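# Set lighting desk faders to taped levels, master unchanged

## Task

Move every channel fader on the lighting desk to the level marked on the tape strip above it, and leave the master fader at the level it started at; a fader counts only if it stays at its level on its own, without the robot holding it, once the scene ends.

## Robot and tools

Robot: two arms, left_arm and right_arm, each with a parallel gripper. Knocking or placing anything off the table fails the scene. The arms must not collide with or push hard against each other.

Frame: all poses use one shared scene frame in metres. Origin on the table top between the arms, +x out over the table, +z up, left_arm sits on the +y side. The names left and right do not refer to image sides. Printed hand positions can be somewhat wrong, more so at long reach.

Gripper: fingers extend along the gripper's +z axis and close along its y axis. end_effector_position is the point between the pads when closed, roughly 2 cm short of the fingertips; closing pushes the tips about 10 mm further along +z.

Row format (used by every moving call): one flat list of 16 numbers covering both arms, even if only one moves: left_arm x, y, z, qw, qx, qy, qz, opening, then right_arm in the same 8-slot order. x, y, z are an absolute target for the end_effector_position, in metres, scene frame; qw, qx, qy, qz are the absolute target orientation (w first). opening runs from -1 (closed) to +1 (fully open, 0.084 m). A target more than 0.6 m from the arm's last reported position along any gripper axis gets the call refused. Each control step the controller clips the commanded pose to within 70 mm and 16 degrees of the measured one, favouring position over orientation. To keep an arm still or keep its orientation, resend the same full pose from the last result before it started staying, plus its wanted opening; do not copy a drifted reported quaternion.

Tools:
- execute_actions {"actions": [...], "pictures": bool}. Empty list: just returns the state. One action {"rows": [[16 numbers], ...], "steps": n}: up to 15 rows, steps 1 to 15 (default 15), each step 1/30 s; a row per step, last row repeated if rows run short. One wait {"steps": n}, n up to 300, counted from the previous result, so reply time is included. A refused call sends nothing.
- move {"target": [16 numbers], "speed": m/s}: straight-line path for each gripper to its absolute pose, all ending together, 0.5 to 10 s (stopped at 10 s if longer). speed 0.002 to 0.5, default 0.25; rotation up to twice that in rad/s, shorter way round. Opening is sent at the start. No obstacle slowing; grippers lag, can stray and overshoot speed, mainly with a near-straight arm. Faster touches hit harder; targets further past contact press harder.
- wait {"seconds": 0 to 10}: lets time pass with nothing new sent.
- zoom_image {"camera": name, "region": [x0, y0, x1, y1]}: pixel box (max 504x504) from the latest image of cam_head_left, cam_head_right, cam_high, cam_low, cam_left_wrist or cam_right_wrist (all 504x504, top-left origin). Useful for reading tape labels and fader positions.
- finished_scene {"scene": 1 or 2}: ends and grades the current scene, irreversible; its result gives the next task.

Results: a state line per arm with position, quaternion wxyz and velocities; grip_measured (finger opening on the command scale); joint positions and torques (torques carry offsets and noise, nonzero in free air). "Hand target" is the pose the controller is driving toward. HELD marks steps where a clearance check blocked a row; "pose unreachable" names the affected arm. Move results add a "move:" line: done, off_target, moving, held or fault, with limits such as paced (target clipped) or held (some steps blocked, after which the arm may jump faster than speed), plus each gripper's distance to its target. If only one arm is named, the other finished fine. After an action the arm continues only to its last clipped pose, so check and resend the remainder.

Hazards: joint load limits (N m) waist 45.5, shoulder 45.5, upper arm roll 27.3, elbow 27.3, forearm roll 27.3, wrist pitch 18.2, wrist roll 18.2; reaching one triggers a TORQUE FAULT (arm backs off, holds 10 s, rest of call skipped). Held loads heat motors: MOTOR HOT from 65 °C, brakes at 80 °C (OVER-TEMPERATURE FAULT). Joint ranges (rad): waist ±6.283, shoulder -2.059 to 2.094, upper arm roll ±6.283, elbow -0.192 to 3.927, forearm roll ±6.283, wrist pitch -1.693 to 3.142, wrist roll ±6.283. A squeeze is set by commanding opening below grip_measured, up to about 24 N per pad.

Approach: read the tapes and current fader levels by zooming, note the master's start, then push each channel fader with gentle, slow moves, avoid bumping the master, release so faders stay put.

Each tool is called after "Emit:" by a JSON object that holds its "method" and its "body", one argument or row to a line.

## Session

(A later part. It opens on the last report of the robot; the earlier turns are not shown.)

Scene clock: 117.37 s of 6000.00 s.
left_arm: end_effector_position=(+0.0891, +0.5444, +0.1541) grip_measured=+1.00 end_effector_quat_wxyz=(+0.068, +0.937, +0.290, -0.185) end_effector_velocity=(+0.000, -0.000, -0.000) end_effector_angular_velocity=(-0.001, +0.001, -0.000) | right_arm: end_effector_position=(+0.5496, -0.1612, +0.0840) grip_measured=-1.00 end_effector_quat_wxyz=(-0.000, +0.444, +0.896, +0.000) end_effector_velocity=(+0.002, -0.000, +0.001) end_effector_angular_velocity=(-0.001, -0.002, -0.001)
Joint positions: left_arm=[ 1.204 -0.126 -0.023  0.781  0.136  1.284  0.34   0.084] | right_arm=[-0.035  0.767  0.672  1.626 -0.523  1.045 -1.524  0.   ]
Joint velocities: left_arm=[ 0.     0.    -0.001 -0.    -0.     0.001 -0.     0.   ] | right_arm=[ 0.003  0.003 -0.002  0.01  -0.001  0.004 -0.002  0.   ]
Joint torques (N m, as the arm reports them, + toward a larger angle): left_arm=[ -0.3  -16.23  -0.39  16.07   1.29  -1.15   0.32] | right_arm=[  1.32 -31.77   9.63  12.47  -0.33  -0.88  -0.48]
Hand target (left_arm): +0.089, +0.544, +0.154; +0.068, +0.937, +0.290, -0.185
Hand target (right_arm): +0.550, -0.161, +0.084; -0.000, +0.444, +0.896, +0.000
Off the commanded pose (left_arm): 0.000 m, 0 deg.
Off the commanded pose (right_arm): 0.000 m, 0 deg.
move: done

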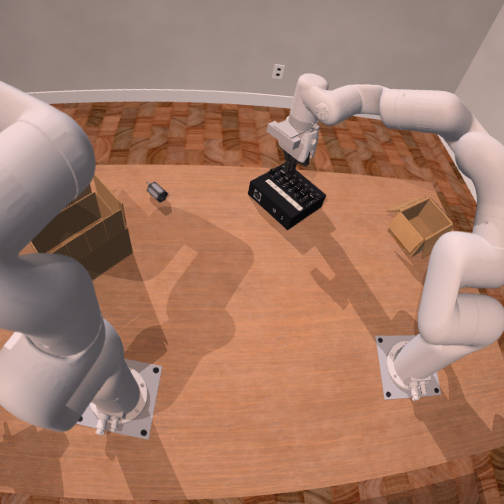

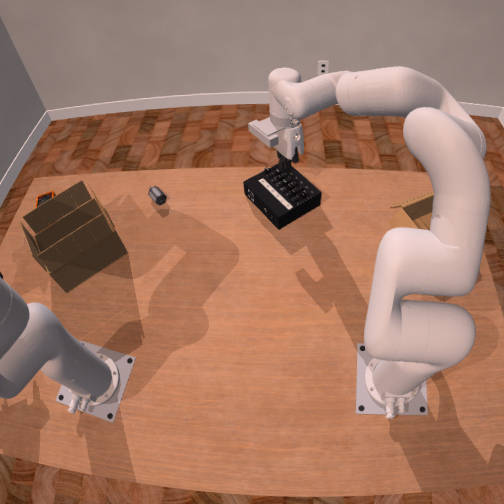

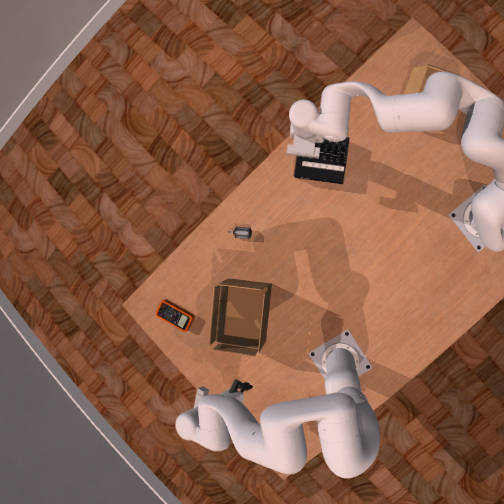

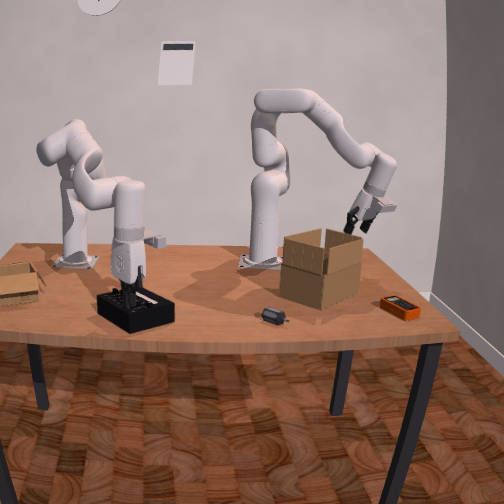

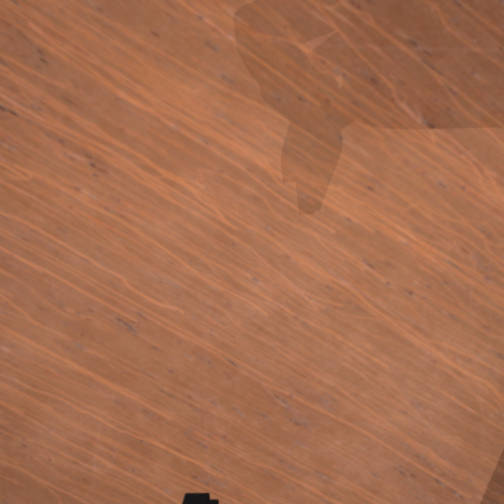

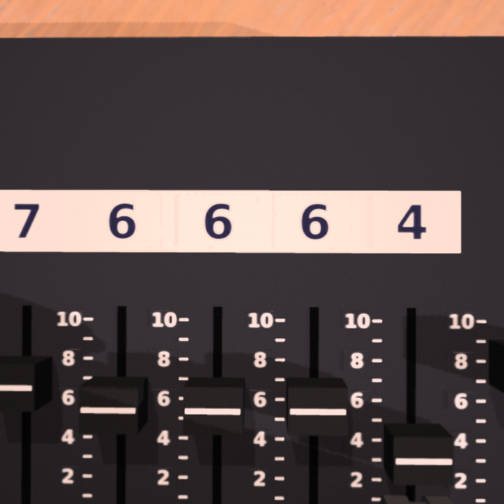

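Emit:
{"method": "move", "body": {
  "target": [0.0891,0.5444,0.1541,0.068,0.937,0.29,-0.185,1,0.5464,-0.1569,0.084,0,0.444,0.896,0,-1],
  "speed": 0.01
}}

Emit:
{"method": "move", "body": {
  "target": [0.0891,0.5444,0.1541,0.068,0.937,0.29,-0.185,1,0.556,-0.170,0.115,0,0.444,0.896,0,-1],
  "speed": 0.05
}}

Emit:
{"method": "finished_scene", "body": {
  "scene": 1
}}

Scene clock: 122.10 s of 6000.00 s.
left_arm: end_effector_position=(+0.0891, +0.5444, +0.1541) grip_measured=+1.00 end_effector_quat_wxyz=(+0.068, +0.937, +0.290, -0.185) end_effector_velocity=(-0.000, -0.000, -0.000) end_effector_angular_velocity=(-0.001, -0.000, +0.000) | right_arm: end_effector_position=(+0.5465, -0.1570, +0.0840) grip_measured=-1.00 end_effector_quat_wxyz=(+0.000, +0.444, +0.896, +0.000) end_effector_velocity=(-0.001, +0.001, -0.001) end_effector_angular_velocity=(-0.001, +0.002, +0.000)
Joint positions: left_arm=[ 1.204 -0.126 -0.023  0.781  0.136  1.284  0.34   0.084] | right_arm=[-0.03   0.763  0.674  1.619 -0.523  1.042 -1.515  0.   ]
Joint velocities: left_arm=[ 0.001  0.     0.    -0.    -0.001 -0.     0.001  0.   ] | right_arm=[ 0.001  0.     0.    -0.003 -0.     0.     0.002  0.   ]
Joint torques (N m, as the arm reports them, + toward a larger angle): left_arm=[ -0.18 -15.77  -0.22  16.04   1.04  -1.08   0.31] | right_arm=[  1.45 -31.25   9.95  12.33  -0.12  -0.88  -0.42]
Hand target (left_arm): +0.089, +0.544, +0.154; +0.068, +0.937, +0.290, -0.185
Hand target (right_arm): +0.546, -0.157, +0.084; -0.000, +0.444, +0.896, +0.000
Off the commanded pose (left_arm): 0.000 m, 0 deg.
Off the commanded pose (right_arm): 0.000 m, 0 deg.
After step 90, 0.97 s passed at rest.
move: done

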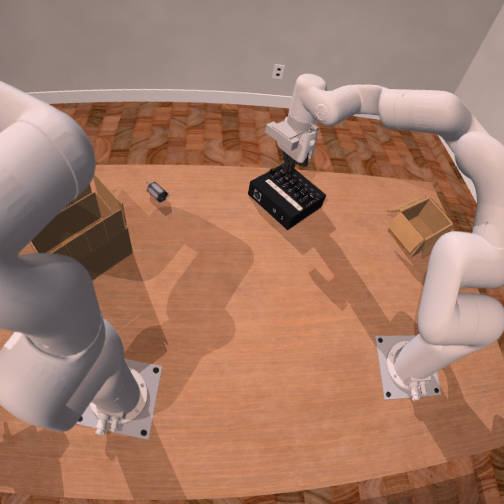

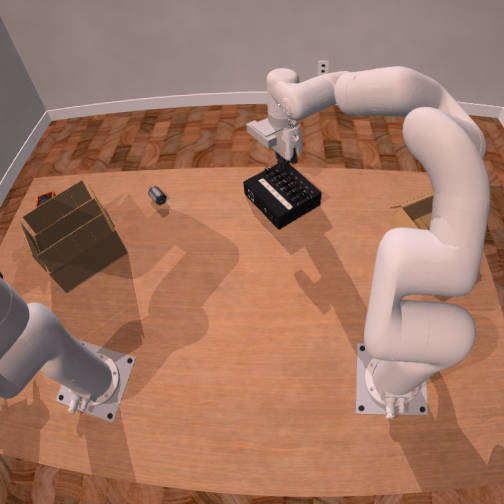

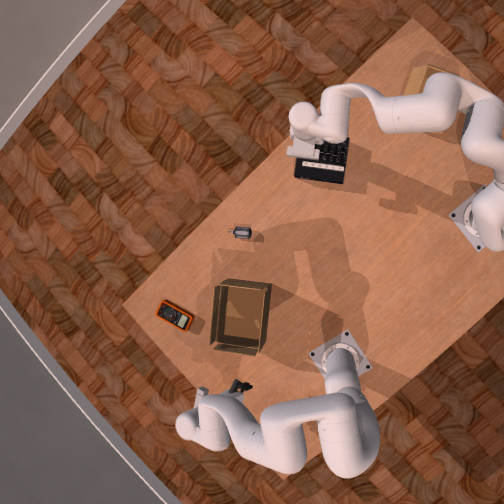

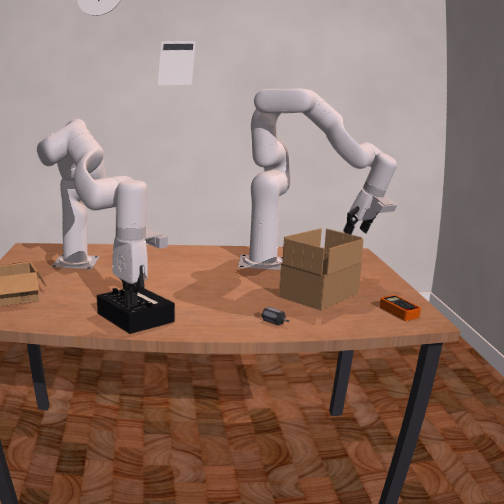

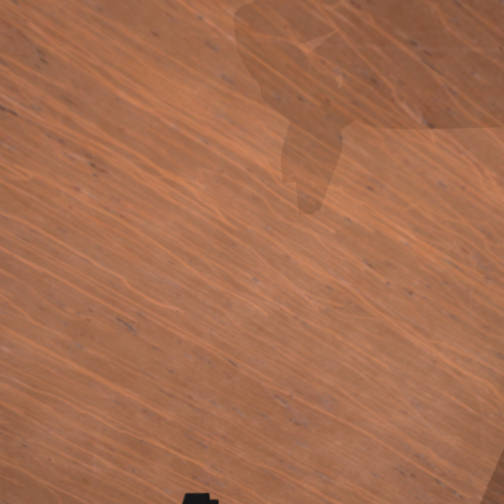

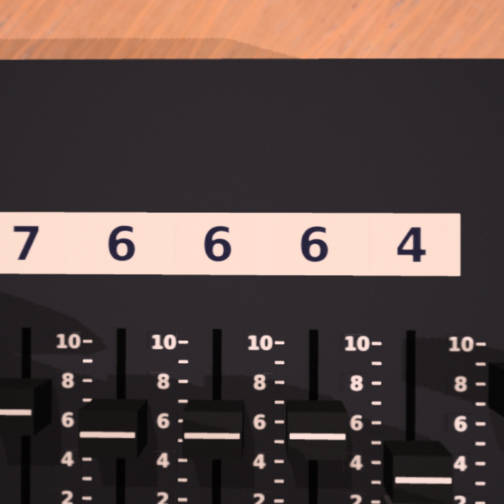

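Scene clock: 123.13 s of 6000.00 s.
left_arm: end_effector_position=(+0.0891, +0.5444, +0.1541) grip_measured=+1.00 end_effector_quat_wxyz=(+0.068, +0.937, +0.290, -0.185) end_effector_velocity=(-0.000, -0.000, -0.000) end_effector_angular_velocity=(-0.000, -0.000, +0.001) | right_arm: end_effector_position=(+0.5557, -0.1700, +0.1147) grip_measured=-1.00 end_effector_quat_wxyz=(-0.000, +0.444, +0.896, -0.000) end_effector_velocity=(-0.001, +0.000, -0.000) end_effector_angular_velocity=(+0.000, +0.004, +0.001)
Joint positions: left_arm=[ 1.204 -0.126 -0.023  0.781  0.136  1.284  0.34   0.084] | right_arm=[-0.053  0.734  0.69   1.665 -0.496  1.111 -1.559  0.   ]
Joint velocities: left_arm=[-0.001  0.     0.001 -0.    -0.    -0.    -0.    -0.   ] | right_arm=[ 0.     0.001  0.001  0.002  0.001  0.004 -0.002  0.   ]
Joint torques (N m, as the arm reports them, + toward a larger angle): left_arm=[ -0.63 -15.84   0.05  16.31   0.84  -1.15   0.39] | right_arm=[  1.5  -31.56   9.41  12.78  -0.27  -0.93  -0.36]
Hand target (left_arm): +0.089, +0.544, +0.154; +0.068, +0.937, +0.290, -0.185
Hand target (right_arm): +0.556, -0.170, +0.115; +0.000, +0.444, +0.896, -0.000
Off the commanded pose (left_arm): 0.000 m, 0 deg.
Off the commanded pose (right_arm): 0.000 m, 0 deg.
move: done

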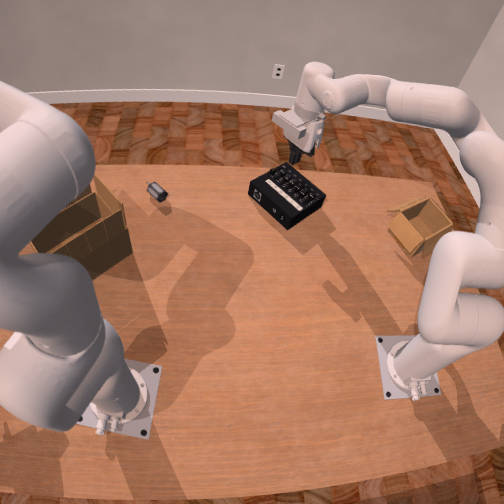

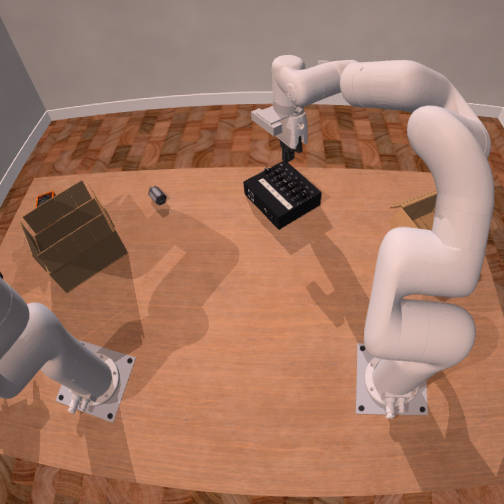

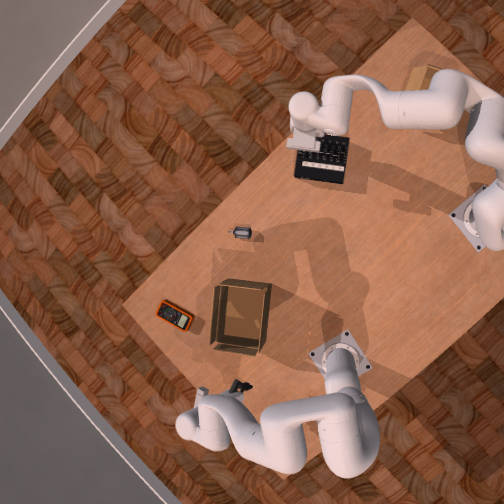

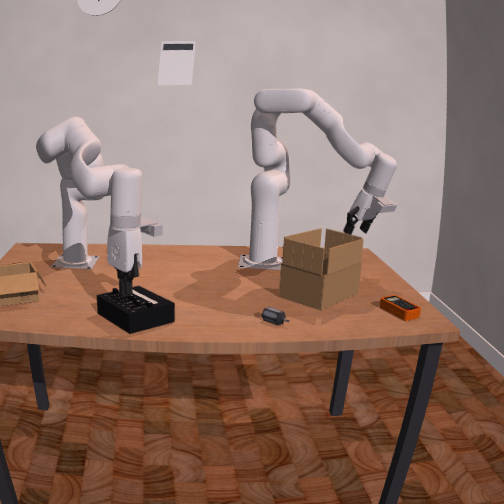

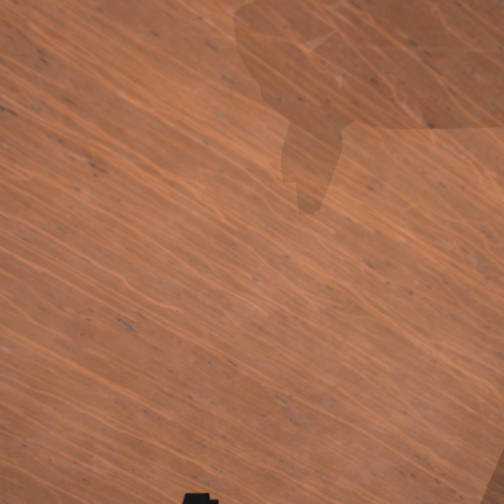

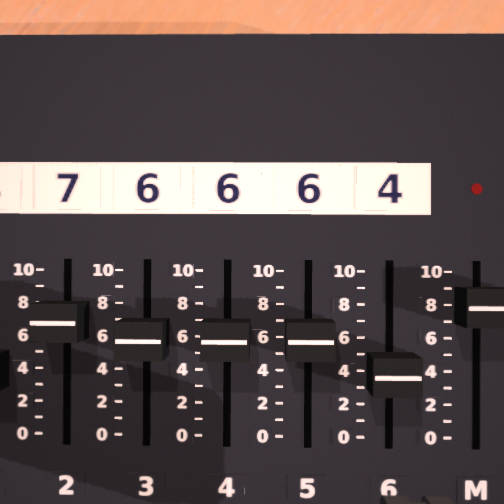

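The scene is finished: the task was done.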